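# Push protruding drives fully into tower server and latch

## Task

In the tower server, get every drive that juts out of its bay fully inserted: each one's front must sit flush with the fronts of the two outermost drives and its lever must be closed and latched. Pushing a drive all the way in before closing its lever is allowed. The server is loose on the table, so it must not be tilted beyond a slight amount and must finish in its original spot. A drive or lever that stays in place only because the robot is holding it does not count.

## Robot and tools

Robot: two xArm-style six-joint arms, left_arm and right_arm, each ending in a parallel two-finger gripper with a wrist camera. Names are labels only, not image sides. Bases in the scene frame: left_arm at (+0.039, +0.489, 0) m, quat_wxyz (+0.998, 0, 0, +0.058); right_arm at (-0.011, -0.478, 0) m, quat_wxyz (+1.000, 0, 0, -0.018).

Scene frame: origin on the table top midway between the arms, +x out over the table, +z up, left_arm on the +y side. Gripper frame: fingers point along the gripper's +z, open and close along its y. The reported end_effector_position is the point between closed finger pads, roughly 2 cm short of the tips; closing pushes the tips about 10 mm further along +z. Reported positions can be slightly wrong, more so when an arm is stretched out.

The 14-number row (used by execute_actions rows and by move target): values in [-1, 1], left_arm first then right_arm, each as dx, dy, dz, rx, ry, rz, opening. Send all 14 even if one arm stays still. dx..rz are an offset, not a pose: expressed in that gripper's own axes, counted from the gripper pose shown in the most recent result (or, before any result in the scene shows it and for later calls within one reply, from where it is when the action begins). Scale: 1.0 = 0.6 m for translation, 180 degrees for rotation; rx, ry, rz form a single rotation vector. Opening is absolute, not an offset: +1 fully open (0.084 m), -1 closed. Zeros do not mean hold still; they send the arm back to the reference pose. To keep an arm put, send the offset back to where you want it in the first call of a reply and zeros afterwards, always with its intended opening.

execute_actions: argument actions, a list holding one item or empty. Empty list = look only, returns state. {"rows": [...], "steps": n} runs up to 15 rows, one per 1/30 s step (default 15 steps); every row is measured from the same reference, not from the prior row, and the last row repeats if steps exceed rows. {"steps": n} alone waits up to 300 steps counted from the previous result, including the time spent thinking. Optional pictures (boolean) toggles camera images. A refused call moves nothing.

move: target is one 14-number row as above; speed in m/s, 0.002 to 0.5 (default 0.25), rotation capped at twice that in rad/s. Each gripper follows a straight line toward its target; both arms finish together, over 0.5 to 10 s, cut off at 10 s. Rotation takes the shorter way. No collision avoidance with objects or the other arm. Grippers lag, drift off the line and may exceed speed, especially near full reach. Opening is sent at the start. The result adds a move: line with the ending (done, off_target, moving, held, fault) and limits; if only one arm is named the other finished fine. held = a check blocked that arm's final step; limits=paced = the sent pose was clipped; limits=held = some steps were blocked and the arm may then lunge faster than speed. Distance to target per gripper is also given.

wait: seconds 0 to 10; robot receives nothing new. zoom_image: camera (cam_head_left, cam_head_right, cam_left_wrist, cam_right_wrist) and region [x0, y0, x1, y1] in pixels from the top-left, at most 504 by 504. read_manual: returns licence texts only. finished_scene: pass the current scene number; irreversible, and the scene is checked then, so the goal must already hold on its own.

Control details: each step the commanded pose is clipped to within 70 mm and 16 degrees of the measured pose; position beats orientation if both can't be met. After an action ends the arm only continues to its last clipped pose, so check the result and send the remainder. A "Hand target" line shows where each gripper is being driven; "pose unreachable" and HELD mark commands the clearance check changed or dropped. Elbows never fully straighten. Joint ranges (rad): waist and forearm roll and wrist roll ±6.283, shoulder ±2.304, elbow -4.224 to 0.061, wrist pitch ±2.164.

Results: state line per arm with position (m), quat_wxyz and velocities, plus grip_measured (same scale as opening). To hold something, command an opening well below grip_measured; about 24 N per pad maximum. Cameras: four 896x504 images with the listed calibrations (the head cameras are fixed; wrist poses come from joint readings).

Avoid: the server is free-standing, so press drives and levers gently and slowly, ideally with a low-speed move and a target only a little past contact, brace if needed, and never tilt or shift it. Don't knock anything off the table, don't let the arms collide or press on each other, and avoid hard hits. Contact torque reaching a joint's load limit (waist and shoulder 53.4, elbow 44.5, forearm roll 24, wrist pitch and roll 16.9 N m) stops that arm for 10 s. Long holding heats motors: a MOTOR HOT warning appears at 65 °C and brakes engage at 80 °C. Release the robot from the drives before finishing.

Each tool is called after "Request:" as name(argument=value, ...), one argument or row to a line, values as JSON.

## Session

I'll start by looking at the current state of the scene.

Request:
execute_actions(
  actions=[],
)

Scene clock: 0.00 s of 15600.00 s.
left_arm: end_effector_position=(+0.3545, +0.4172, +0.3399) grip_measured=+1.00 end_effector_quat_wxyz=(-0.344, -0.455, -0.541, +0.618) end_effector_velocity=(+0.000, -0.000, -0.000) end_effector_angular_velocity=(-0.000, +0.001, +0.000) | right_arm: end_effector_position=(+0.1552, -0.7575, +0.1948) grip_measured=+1.00 end_effector_quat_wxyz=(+0.018, +0.812, -0.272, -0.516) end_effector_velocity=(+0.000, +0.000, -0.000) end_effector_angular_velocity=(-0.000, -0.000, +0.001)
Joint positions: left_arm=[ 0.319 -0.414 -0.642 -0.958 -1.704 -0.55   0.084] | right_arm=[-0.705 -0.657 -0.953 -0.407 -1.354  0.226  0.084]
Joint velocities: left_arm=[ 0.    -0.001  0.    -0.     0.    -0.     0.   ] | right_arm=[ 0.    -0.     0.    -0.     0.001  0.     0.   ]
Hand target (left_arm): +0.354, +0.417, +0.340; -0.344, -0.455, -0.541, +0.618
Hand target (right_arm): +0.155, -0.758, +0.195; +0.018, +0.812, -0.272, -0.516

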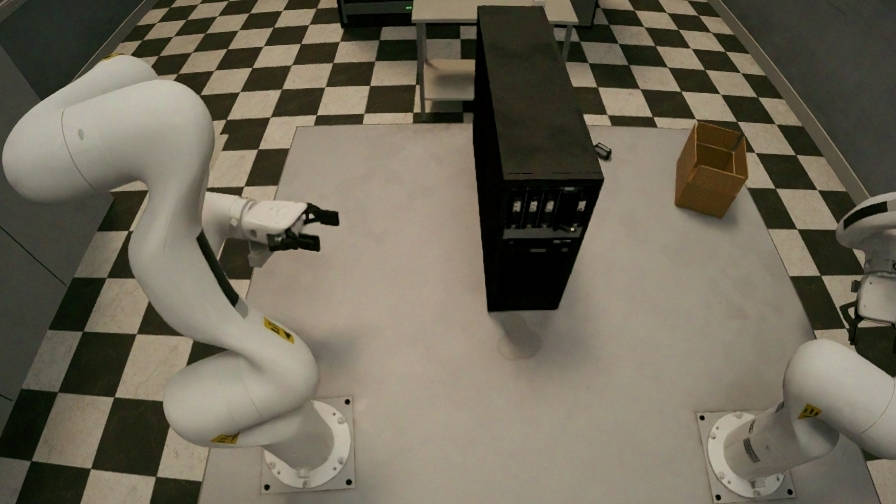

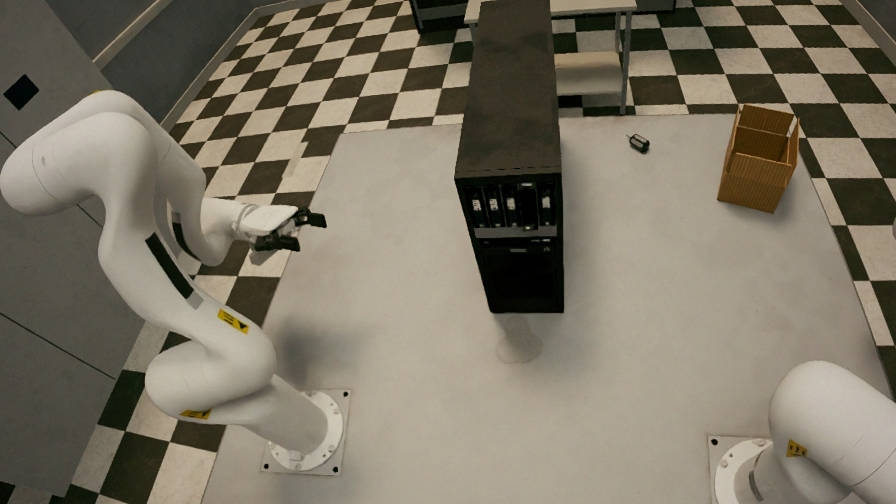

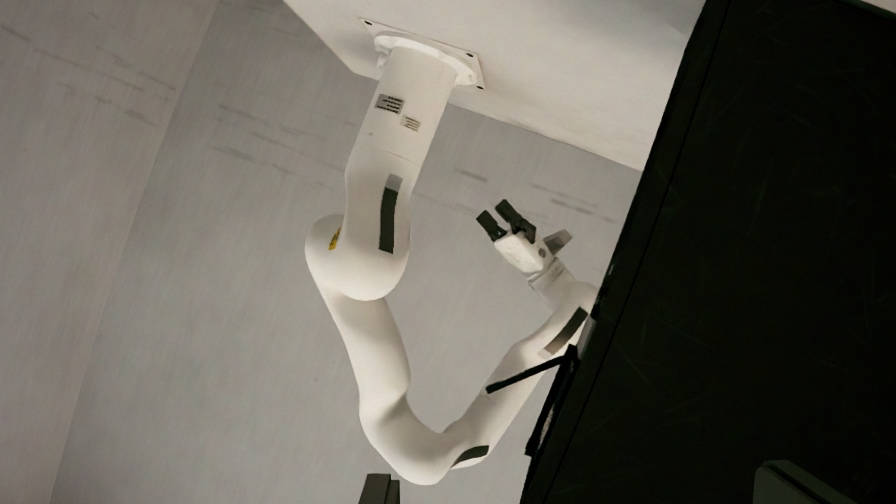

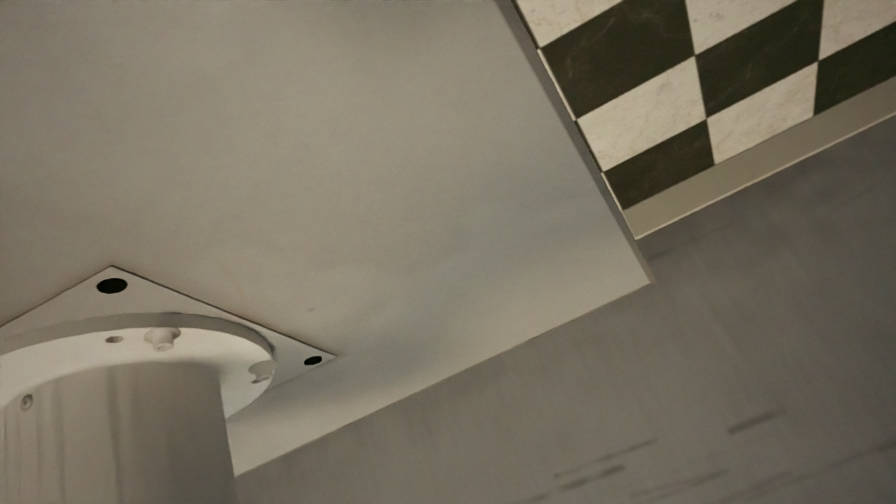

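Request:
zoom_image(
  camera="cam_head_left",
  region=[460, 150, 640, 320],
)

Request:
zoom_image(
  camera="cam_head_right",
  region=[430, 150, 610, 320],
)

Region (460, 150, 640, 320) of cam_head_left's 896x504 image, scaled by 2.800, with more detail than that image has.

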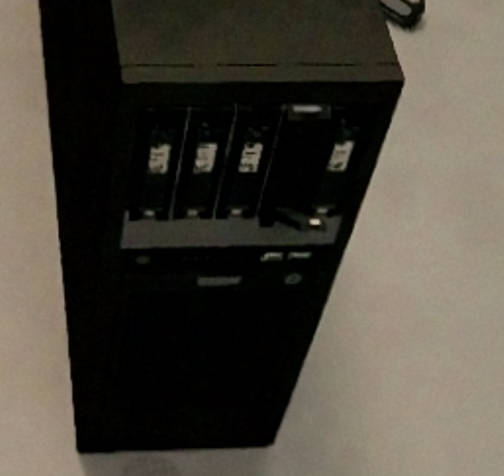

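Region (430, 150, 610, 320) of cam_head_right's 896x504 image, scaled by 2.800, with more detail than that image has.

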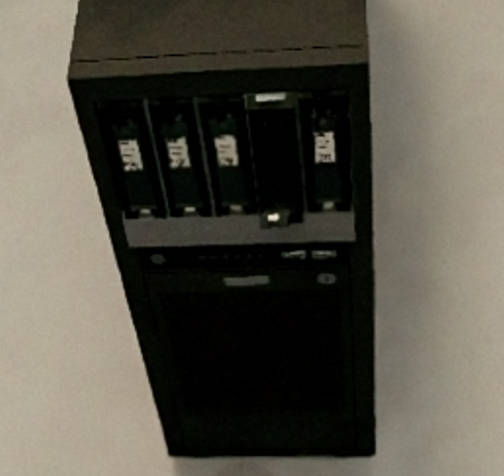

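Request:
move(
  target=[-0.0665, -0.2, 0.774, -0.554, -0.1017, 0.084, -1, -0.740, -0.4916, -0.3178, 0.0122, 0.3507, -0.185, -1],
  speed=0.3,
)

Scene clock: 50.70 s of 15600.00 s.
left_arm: end_effector_position=(+0.3028, +0.3038, +0.3604) grip_measured=-1.00 end_effector_quat_wxyz=(+0.482, +0.358, +0.631, -0.490) end_effector_velocity=(+0.000, +0.000, +0.000) end_effector_angular_velocity=(-0.000, +0.001, +0.000) | right_arm: end_effector_position=(+0.2988, -0.3504, +0.5632) grip_measured=-1.00 end_effector_quat_wxyz=(-0.005, +1.000, +0.000, +0.000) end_effector_velocity=(+0.001, +0.001, +0.001) end_effector_angular_velocity=(-0.000, -0.003, -0.001)
Joint positions: left_arm=[ 0.131  0.101 -0.138 -1.572 -1.515 -0.517  0.   ] | right_arm=[ 0.418  0.292 -1.096  0.01  -1.384  0.38   0.   ]
Joint velocities: left_arm=[ 0.     0.    -0.     0.     0.    -0.002  0.   ] | right_arm=[ 0.003 -0.001 -0.004 -0.001  0.     0.004  0.   ]
Hand target (left_arm): +0.303, +0.304, +0.360; +0.482, +0.358, +0.631, -0.490
Hand target (right_arm): +0.299, -0.350, +0.563; -0.005, +1.000, +0.001, +0.000
Off the commanded pose (left_arm): 0.355 m, 76 deg; position and orientation clipped at the last step of the last action.
Off the commanded pose (right_arm): 0.003 m, 1 deg.
After step 90, 44.20 s passed at rest.
move: held (left_arm); limits=paced,held; held on 75 of 105 steps (left_arm), including the last (left_arm)
pose unreachable (left arm): on one or more control steps of this call this arm could not follow its commanded pose, so it was not sent that pose on those steps. On the call's last step it was still not sent that pose. It may still have moved: this result reports where it is.
cause: the commanded pose would bring two parts of the arm too close to each other (joints 2 (shoulder) to 4 (forearm roll) lie between them).
camera_calibration (this result's frames):
cam_left_wrist: T_world_to_cam=[[0.919068, 0.267653, -0.289268, -0.22121], [0.283375, 0.0612831, 0.957049, -0.38949], [0.273884, -0.961565, -0.0195228, 0.34769], [0, 0, 0, 1]] pos_world=[0.218452, 0.417403, 0.31556]
cam_right_wrist: T_world_to_cam=[[0.0168722, -0.999857, 0.000871198, -0.326288], [-0.999843, -0.0168672, 0.00550059, 0.354558], [-0.00548511, -0.000963868, -0.999984, 0.699405], [0, 0, 0, 1]] pos_world=[0.363843, -0.319586, 0.697729]

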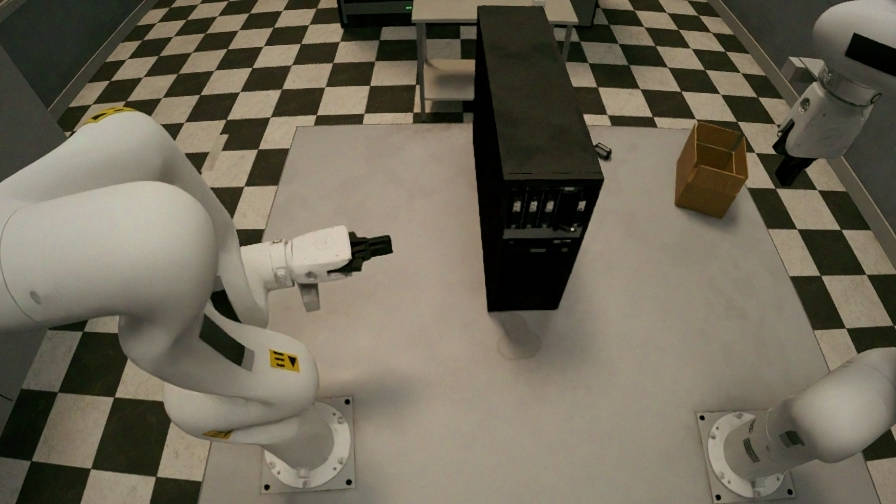

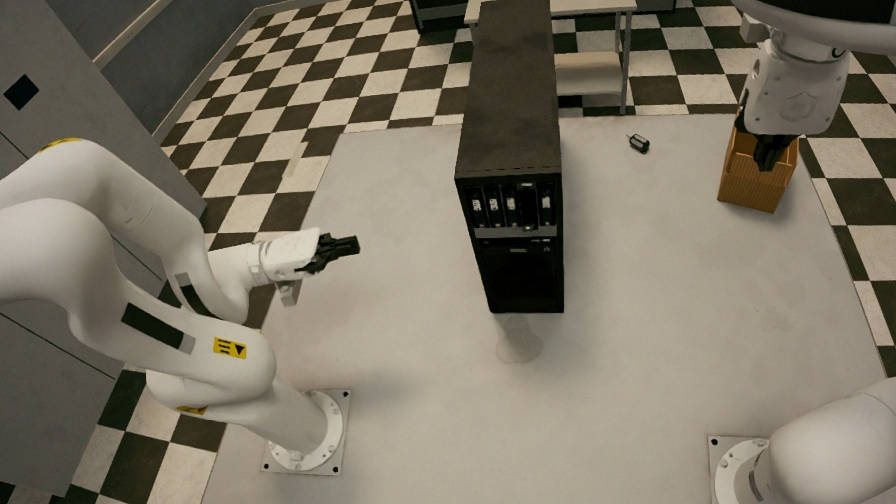

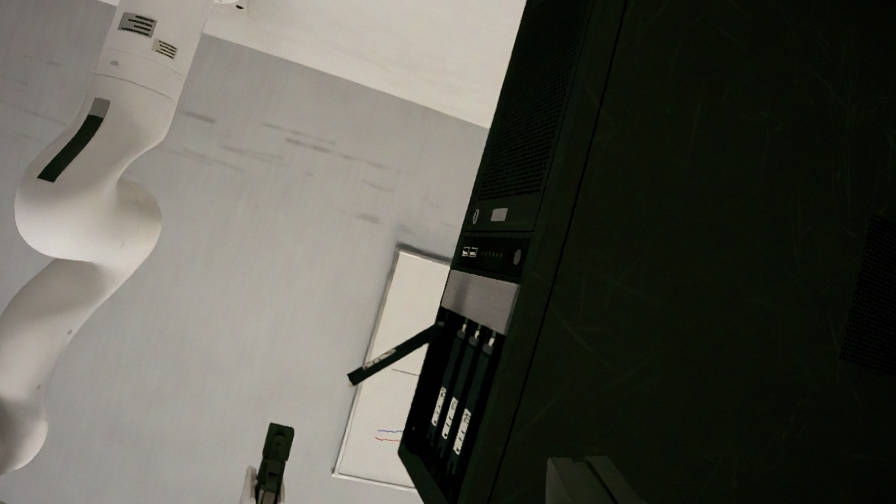

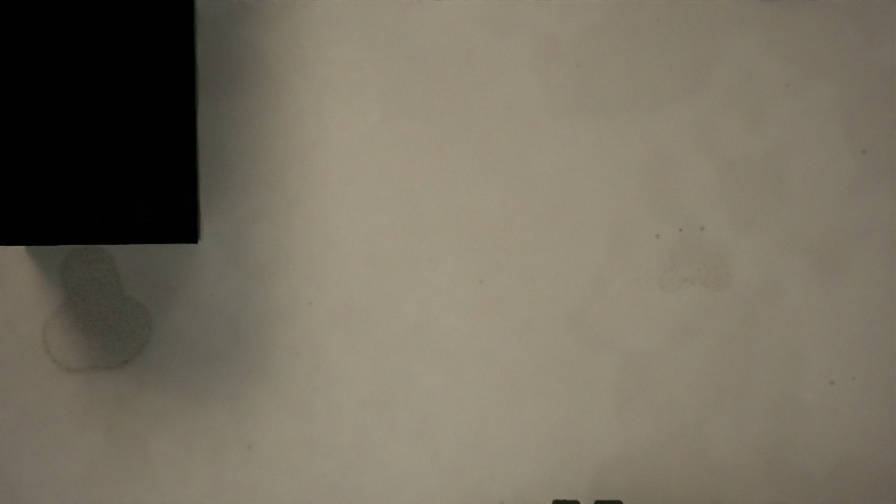

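Request:
move(
  target=[-0.0987, -0.249, 0.2518, -0.3569, 0.351, -0.2607, -1, 0.252, -0.607, 0.005, 0, 0, 0, -1],
  speed=0.3,
)

Scene clock: 84.30 s of 15600.00 s.
left_arm: end_effector_position=(+0.3003, +0.2989, +0.3629) grip_measured=-1.00 end_effector_quat_wxyz=(+0.474, +0.351, +0.646, -0.484) end_effector_velocity=(-0.000, -0.000, -0.000) end_effector_angular_velocity=(+0.000, +0.001, -0.000) | right_arm: end_effector_position=(+0.4484, +0.0140, +0.5626) grip_measured=-1.00 end_effector_quat_wxyz=(-0.006, +1.000, +0.001, -0.001) end_effector_velocity=(+0.001, +0.001, -0.000) end_effector_angular_velocity=(-0.003, +0.003, -0.001)
Joint positions: left_arm=[ 0.107  0.169 -0.12  -1.6   -1.476 -0.588  0.   ] | right_arm=[ 0.851 -0.663 -2.201  0.01  -1.529  0.814  0.   ]
Joint velocities: left_arm=[-0.     0.     0.     0.     0.    -0.001  0.   ] | right_arm=[-0.    -0.009 -0.013 -0.    -0.008  0.001  0.   ]
Hand target (left_arm): +0.300, +0.299, +0.363; +0.474, +0.351, +0.646, -0.484
Hand target (right_arm): +0.448, +0.014, +0.562; -0.006, +1.000, +0.001, -0.001
Off the commanded pose (left_arm): 0.215 m, 99 deg; position and orientation clipped at the last step of the last action.
Off the commanded pose (right_arm): 0.002 m, 0 deg.
After step 90, 27.13 s passed at rest.
move: held (left_arm); limits=paced,held; held on 91 of 104 steps (left_arm), including the last (left_arm)
pose unreachable (left arm): on one or more control steps of this call this arm could not follow its commanded pose, so it was not sent that pose on those steps. On the call's last step it was still not sent that pose. It may still have moved: this result reports where it is.
cause: the commanded pose would bring two parts of the arm too close to each other (joints 2 (shoulder) to 4 (forearm roll) lie between them).
camera_calibration (this result's frames):
cam_left_wrist: T_world_to_cam=[[0.906141, 0.290794, -0.307161, -0.213513], [0.307586, 0.045461, 0.950434, -0.391013], [0.290344, -0.955705, -0.04825, 0.347476], [0, 0, 0, 1]] pos_world=[0.212855, 0.411949, 0.322815]
cam_right_wrist: T_world_to_cam=[[0.0171139, -0.999852, -0.00154534, 0.0367518], [-0.999824, -0.0171252, 0.00763983, 0.509059], [-0.00766517, 0.00141432, -0.99997, 0.700859], [0, 0, 0, 1]] pos_world=[0.513713, 0.0444729, 0.697005]

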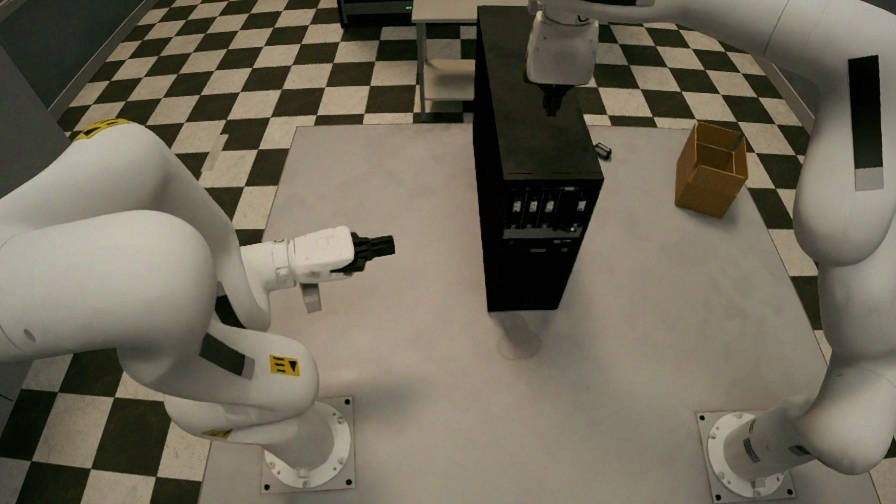

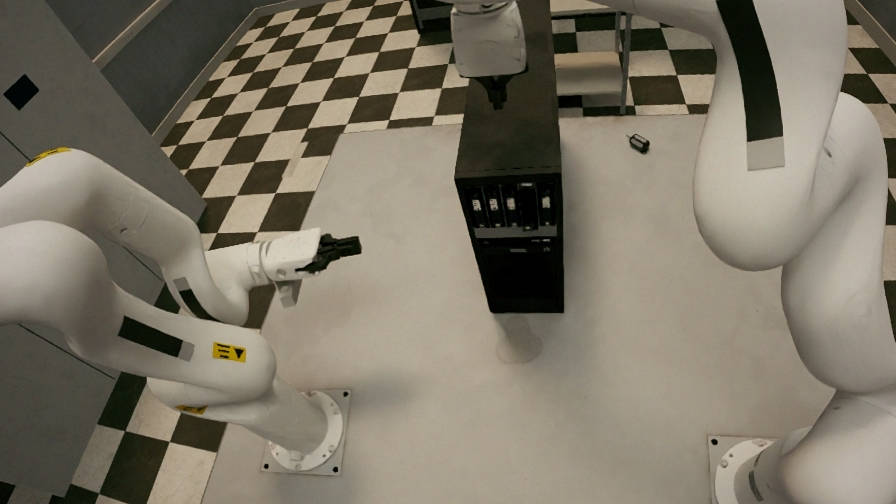

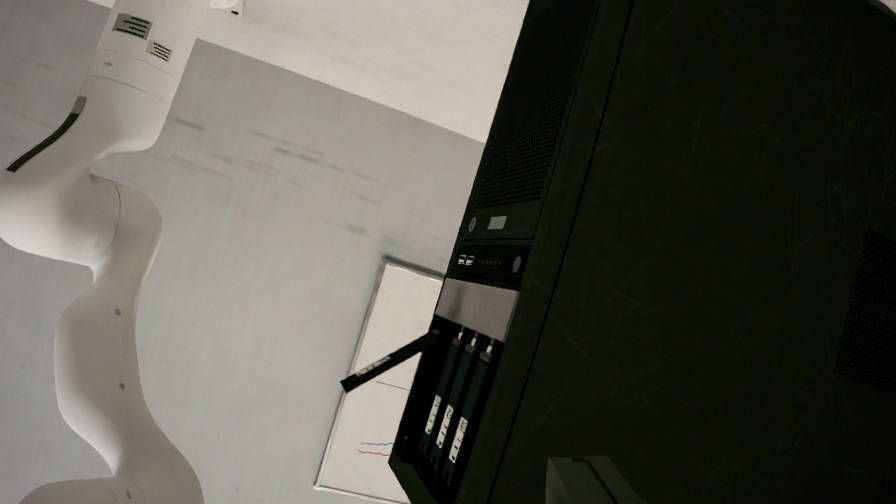

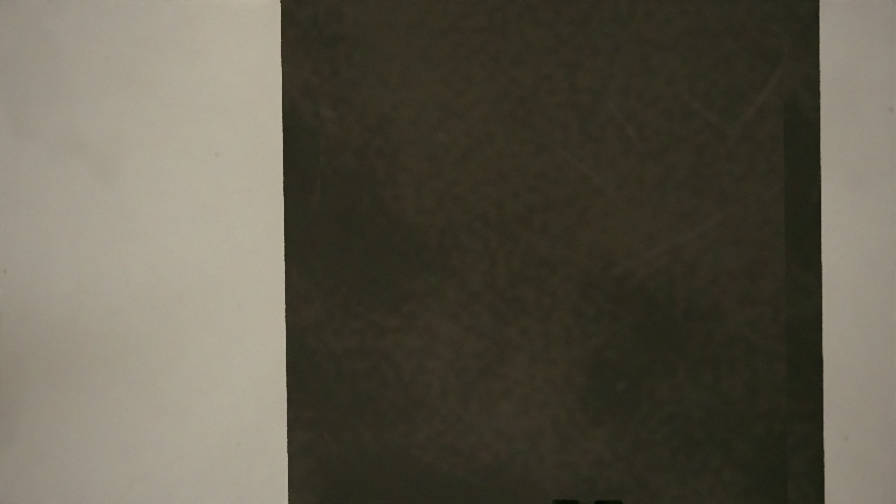

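Request:
move(
  target=[-0.1987, 0.14, 0.0407, -0.139, 0.4535, 0, -1, 0, 0, 0.1, 0, 0, 0, -1],
  speed=0.3,
)

Scene clock: 119.47 s of 15600.00 s.
left_arm: end_effector_position=(+0.4204, +0.3005, +0.4500) grip_measured=-1.00 end_effector_quat_wxyz=(+0.000, +0.477, +0.879, +0.001) end_effector_velocity=(-0.000, -0.000, -0.000) end_effector_angular_velocity=(+0.009, +0.004, +0.002) | right_arm: end_effector_position=(+0.4483, +0.0146, +0.5026) grip_measured=-1.00 end_effector_quat_wxyz=(-0.006, +1.000, +0.000, -0.001) end_effector_velocity=(-0.000, +0.000, +0.000) end_effector_angular_velocity=(+0.001, -0.001, +0.000)
Joint positions: left_arm=[-0.576  0.057 -1.045  0.003 -1.101 -2.608  0.   ] | right_arm=[ 0.852 -0.613 -1.987  0.01  -1.366  0.813  0.   ]
Joint velocities: left_arm=[-0.004 -0.005 -0.004  0.007 -0.007 -0.009  0.   ] | right_arm=[ 0.     0.001 -0.    -0.     0.    -0.     0.   ]
Hand target (left_arm): +0.420, +0.300, +0.450; -0.000, +0.477, +0.879, +0.002
Hand target (right_arm): +0.448, +0.015, +0.503; -0.006, +1.000, +0.000, -0.001
Off the commanded pose (left_arm): 0.001 m, 0 deg.
Off the commanded pose (right_arm): 0.000 m, 0 deg.
After step 90, 28.70 s passed at rest.
move: done; limits=paced
camera_calibration (this result's frames):
cam_left_wrist: T_world_to_cam=[[0.829461, 0.558511, 0.00774139, -0.48592], [0.557927, -0.829096, 0.0363023, 0.0581141], [0.0266936, -0.0257922, -0.999311, 0.577648], [0, 0, 0, 1]] pos_world=[0.355208, 0.334473, 0.578902]
cam_right_wrist: T_world_to_cam=[[0.0167864, -0.999858, -0.00152143, 0.0374343], [-0.99983, -0.0167975, 0.0076147, 0.509478], [-0.00763918, 0.00139335, -0.99997, 0.6409], [0, 0, 0, 1]] pos_world=[0.513659, 0.0450939, 0.637058]

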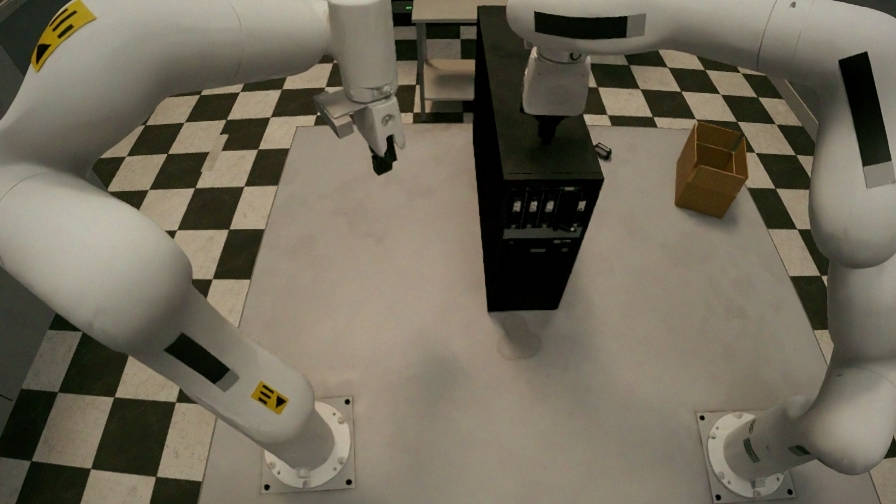

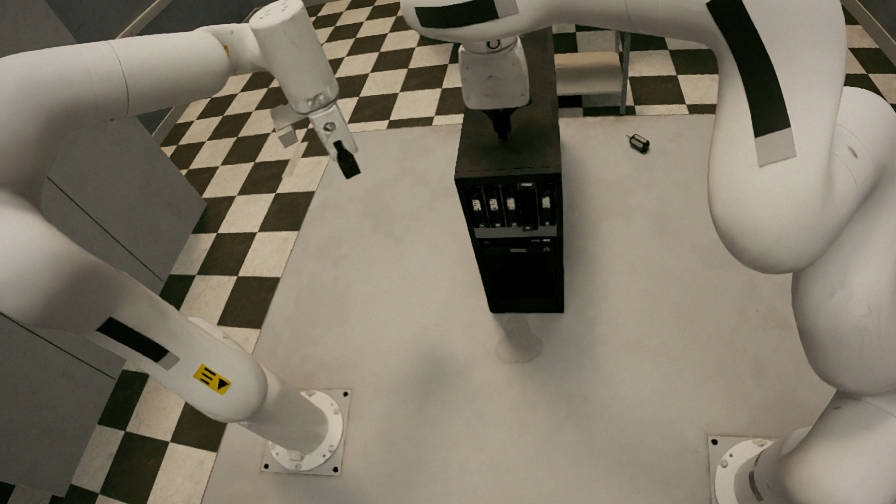

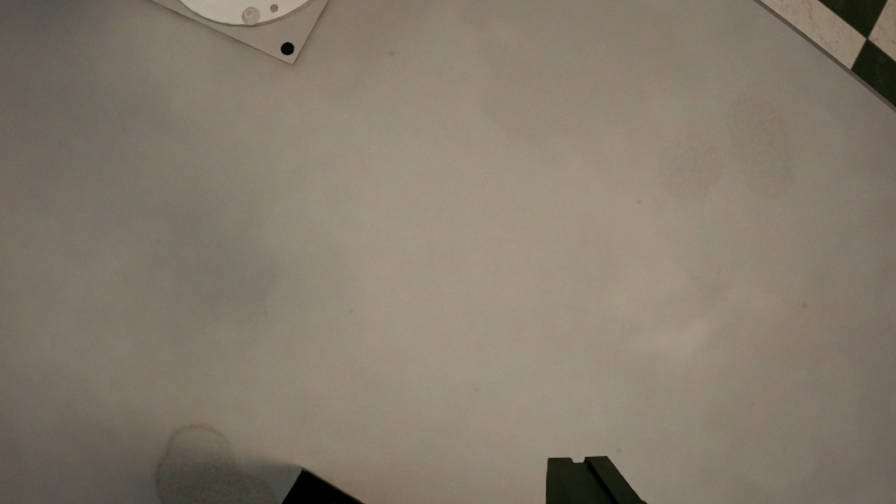

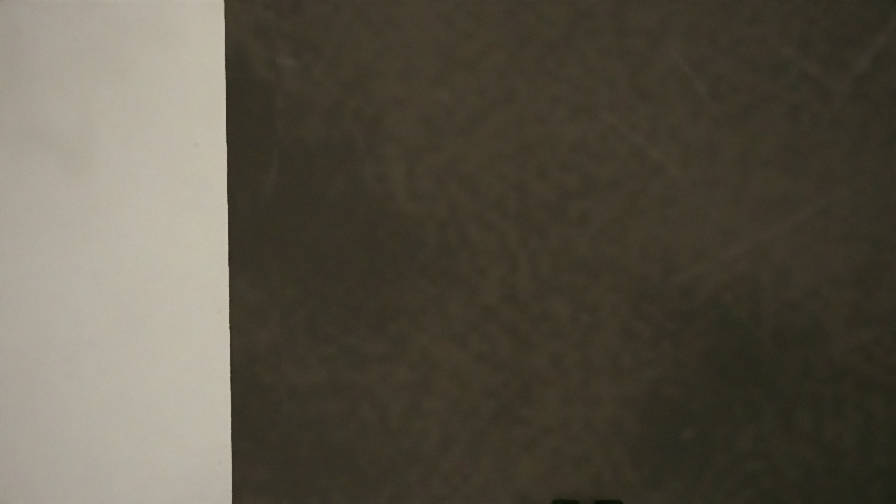

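Request:
move(
  target=[-0.2205, -0.6412, 0.0485, -0.2463, -0.4549, -0.2474, -1, 0, 0, 0, 0, 0, 0, -1],
  speed=0.3,
)

Scene clock: 129.20 s of 15600.00 s.
left_arm: end_effector_position=(+0.1696, -0.0210, +0.4204) grip_measured=-1.00 end_effector_quat_wxyz=(+0.708, +0.000, +0.706, -0.000) end_effector_velocity=(-0.001, -0.001, -0.000) end_effector_angular_velocity=(-0.003, -0.006, +0.005) | right_arm: end_effector_position=(+0.4483, +0.0146, +0.5026) grip_measured=-1.00 end_effector_quat_wxyz=(-0.006, +1.000, +0.000, -0.001) end_effector_velocity=(-0.001, +0.000, +0.000) end_effector_angular_velocity=(-0.000, +0.000, +0.000)
Joint positions: left_arm=[-1.906 -0.472 -1.003  1.383 -1.683 -5.763  0.   ] | right_arm=[ 0.852 -0.613 -1.987  0.01  -1.366  0.813  0.   ]
Joint velocities: left_arm=[-0.001 -0.008 -0.008 -0.002 -0.008 -0.004  0.   ] | right_arm=[ 0.001  0.001  0.    -0.    -0.001  0.     0.   ]
Hand target (left_arm): +0.169, -0.021, +0.420; +0.708, +0.000, +0.706, -0.000
Hand target (right_arm): +0.448, +0.015, +0.503; -0.006, +1.000, +0.000, -0.001
Off the commanded pose (left_arm): 0.001 m, 0 deg.
Off the commanded pose (right_arm): 0.000 m, 0 deg.
After step 90, 3.27 s passed at rest.
move: done
camera_calibration (this result's frames):
cam_left_wrist: T_world_to_cam=[[-0.00469925, 0.99985, -0.0166831, 0.0628729], [-0.0397418, 0.0164834, 0.999074, -0.353085], [0.999199, 0.00535791, 0.0396584, -0.0545495], [0, 0, 0, 1]] pos_world=[0.040769, -0.0567511, 0.355971]
cam_right_wrist: T_world_to_cam=[[0.0167864, -0.999858, -0.00152115, 0.037434], [-0.99983, -0.0167976, 0.00761491, 0.509478], [-0.00763938, 0.00139307, -0.99997, 0.6409], [0, 0, 0, 1]] pos_world=[0.513659, 0.0450939, 0.637058]

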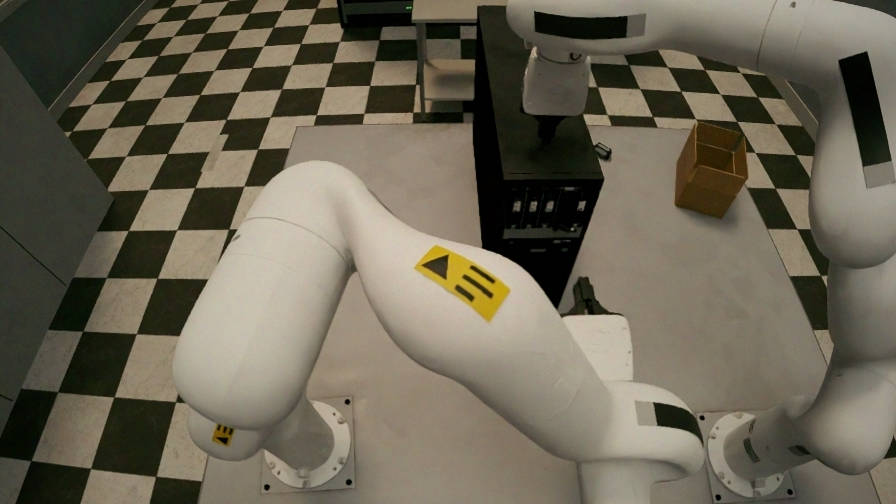

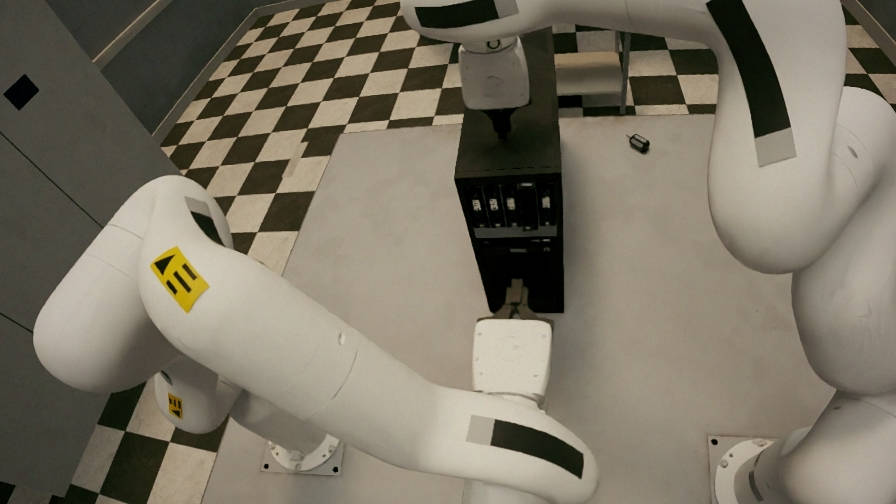

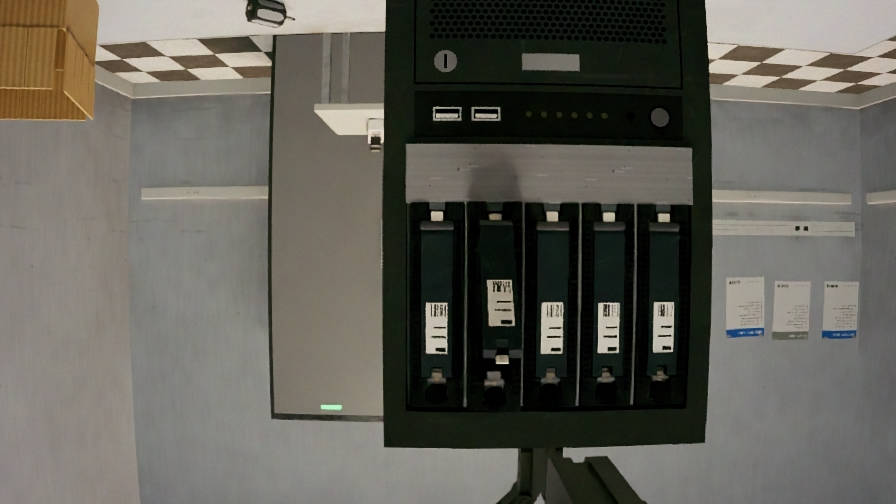

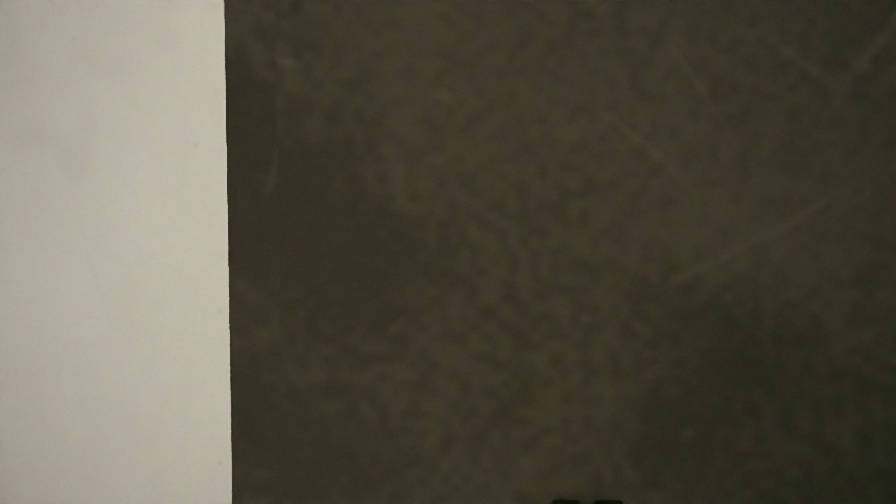

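Request:
zoom_image(
  camera="cam_left_wrist",
  region=[400, 190, 640, 430],
)

Region (400, 190, 640, 430) of cam_left_wrist's 896x504 image, scaled by 2.100, with more detail than that image has.

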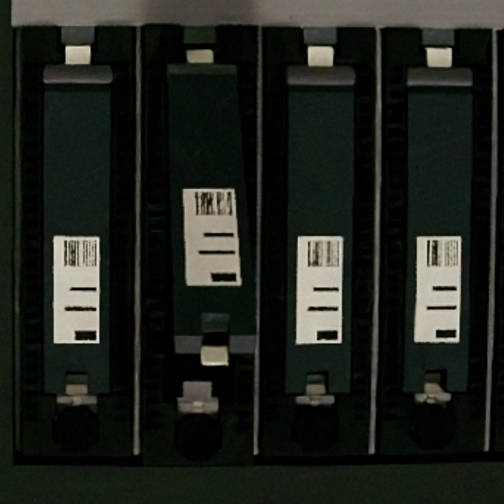

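Request:
move(
  target=[-0.117, -0.0183, 0.0457, 0, 0.1389, 0, -1, 0, 0, 0.02, 0, 0, 0, -1],
  speed=0.15,
)

Scene clock: 148.97 s of 15600.00 s.
left_arm: end_effector_position=(+0.1970, -0.0318, +0.4905) grip_measured=-1.00 end_effector_quat_wxyz=(+0.539, +0.000, +0.842, -0.000) end_effector_velocity=(+0.000, -0.000, +0.001) end_effector_angular_velocity=(+0.002, +0.007, -0.000) | right_arm: end_effector_position=(+0.4483, +0.0147, +0.4906) grip_measured=-1.00 end_effector_quat_wxyz=(-0.006, +1.000, +0.000, -0.001) end_effector_velocity=(+0.001, -0.001, +0.001) end_effector_angular_velocity=(+0.001, -0.001, -0.001)
Joint positions: left_arm=[-1.808 -0.254 -1.152  1.157 -1.394 -5.375  0.   ] | right_arm=[ 0.852 -0.608 -1.953  0.01  -1.337  0.813  0.   ]
Joint velocities: left_arm=[ 0.002  0.002 -0.004 -0.006  0.003  0.009  0.   ] | right_arm=[-0.002  0.001  0.001  0.     0.    -0.     0.   ]
Hand target (left_arm): +0.197, -0.032, +0.491; +0.538, +0.000, +0.843, -0.000
Hand target (right_arm): +0.448, +0.015, +0.491; -0.006, +1.000, +0.000, -0.001
Off the commanded pose (left_arm): 0.000 m, 0 deg.
Off the commanded pose (right_arm): 0.000 m, 0 deg.
After step 90, 14.93 s passed at rest.
move: done
camera_calibration (this result's frames):
cam_left_wrist: T_world_to_cam=[[-0.0111682, 0.999858, -0.0125924, 0.0743083], [0.385252, 0.0159235, 0.922674, -0.468128], [0.922744, 0.00545338, -0.385375, 0.138916], [0, 0, 0, 1]] pos_world=[0.0529933, -0.0676011, 0.4864]
cam_right_wrist: T_world_to_cam=[[0.0167283, -0.999859, -0.00153218, 0.0375739], [-0.999831, -0.0167395, 0.00758876, 0.509572], [-0.00761334, 0.00140497, -0.99997, 0.628922], [0, 0, 0, 1]] pos_world=[0.513645, 0.045215, 0.625094]

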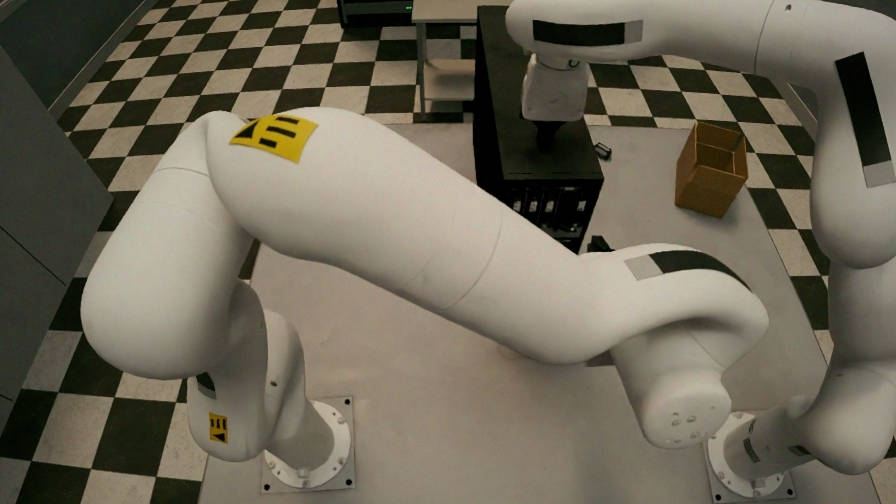

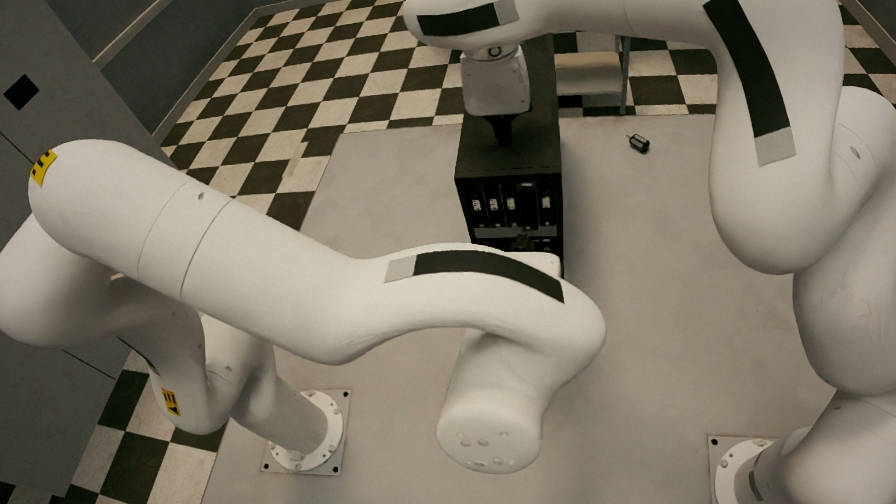

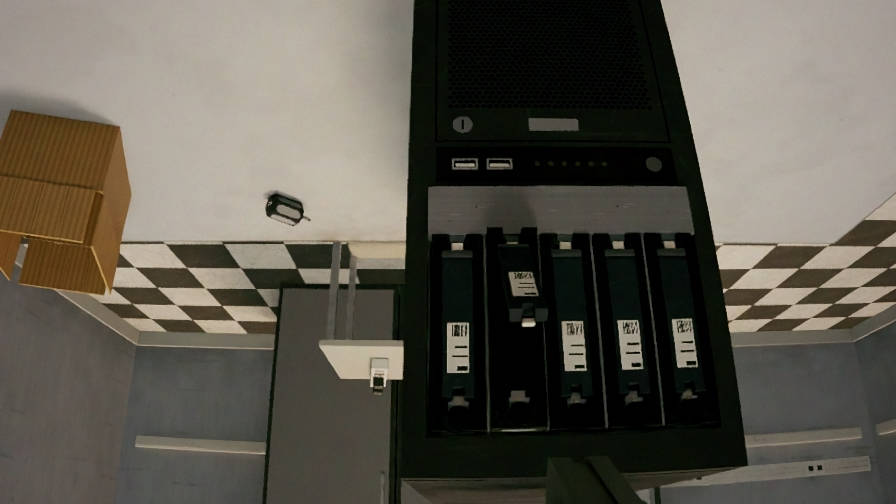

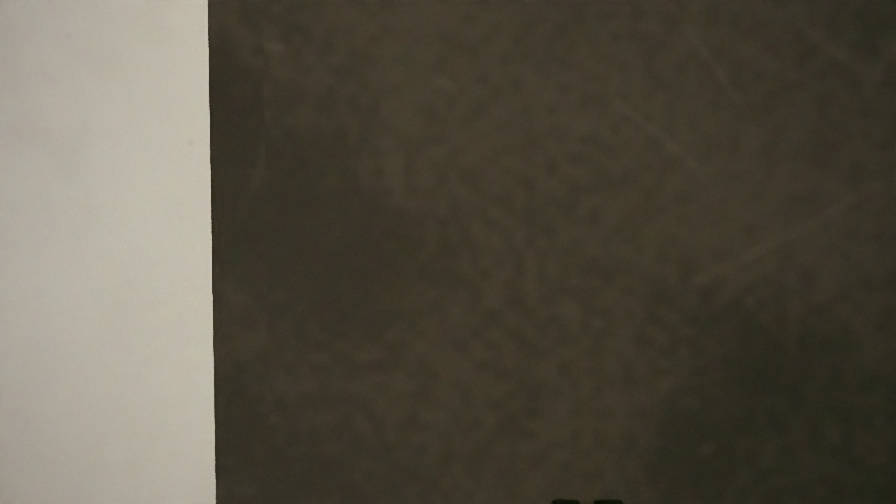

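Request:
move(
  target=[0, -0.005, 0.1333, 0, 0, 0, -1, 0, 0, 0.0167, 0, 0, 0, -1],
  speed=0.1,
)

Scene clock: 154.87 s of 15600.00 s.
left_arm: end_effector_position=(+0.2694, -0.0348, +0.4569) grip_measured=-1.00 end_effector_quat_wxyz=(+0.539, +0.000, +0.843, -0.000) end_effector_velocity=(+0.001, -0.000, -0.001) end_effector_angular_velocity=(+0.002, -0.000, -0.000) | right_arm: end_effector_position=(+0.4483, +0.0149, +0.4855) grip_measured=-1.00 end_effector_quat_wxyz=(-0.009, +1.000, +0.000, +0.002) end_effector_velocity=(+0.001, +0.000, -0.000) end_effector_angular_velocity=(+0.002, -0.002, -0.001)
Joint positions: left_arm=[-1.67  -0.283 -1.108  1.254 -1.27  -5.406  0.   ] | right_arm=[ 0.852 -0.6   -1.931  0.01  -1.315  0.813  0.   ]
Joint velocities: left_arm=[ 0.003 -0.002  0.     0.002  0.002  0.001  0.   ] | right_arm=[-0.     0.     0.002 -0.     0.004  0.     0.   ]
Hand target (left_arm): +0.270, -0.035, +0.457; +0.539, +0.000, +0.843, -0.000
Hand target (right_arm): +0.448, +0.015, +0.481; -0.006, +1.000, +0.000, -0.001
Off the commanded pose (left_arm): 0.000 m, 0 deg.
Off the commanded pose (right_arm): 0.005 m, 0 deg.
After step 90, 1.70 s passed at rest.
move: off_target (right_arm)
camera_calibration (this result's frames):
cam_left_wrist: T_world_to_cam=[[-0.0109897, 0.999861, -0.0125253, 0.0775864], [0.385648, 0.0157951, 0.922511, -0.465006], [0.922581, 0.00530782, -0.385768, 0.0593603], [0, 0, 0, 1]] pos_world=[0.125416, -0.0705459, 0.452844]
cam_right_wrist: T_world_to_cam=[[0.016698, -0.999839, -0.00658506, 0.0401573], [-0.999857, -0.0167156, 0.00263007, 0.512074], [-0.00273972, 0.0065402, -0.999975, 0.621534], [0, 0, 0, 1]] pos_world=[0.513033, 0.0446456, 0.620436]

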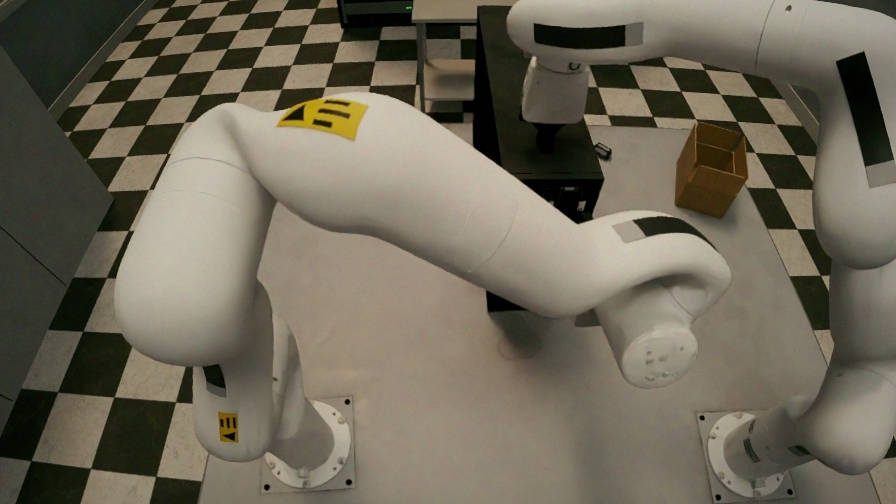

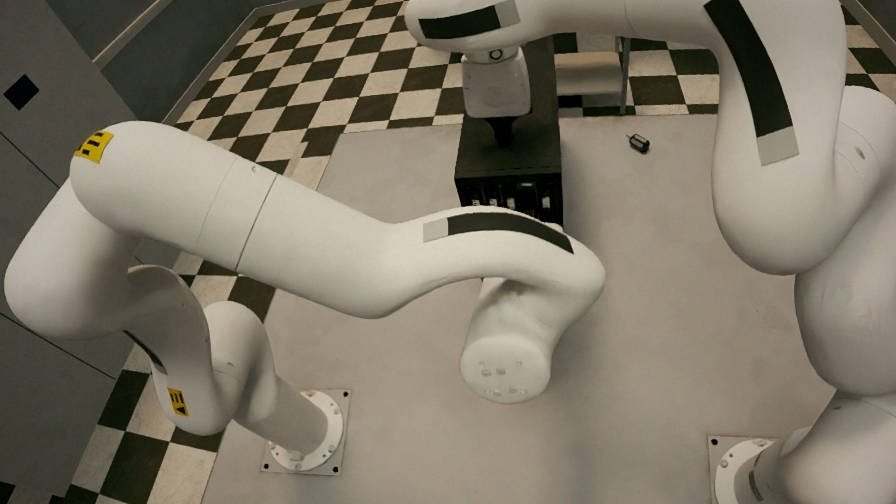

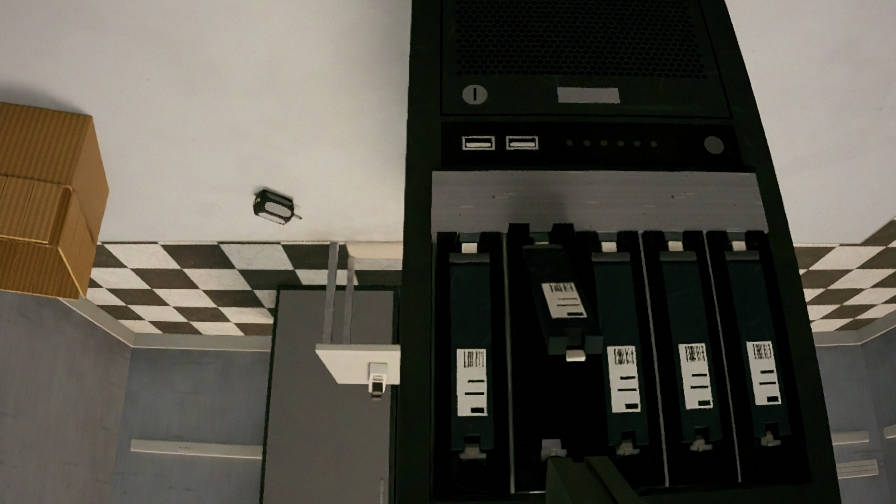

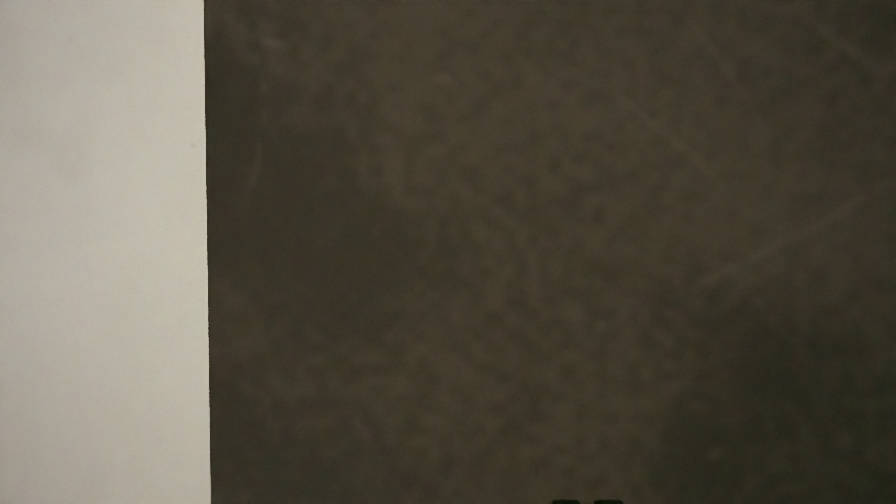

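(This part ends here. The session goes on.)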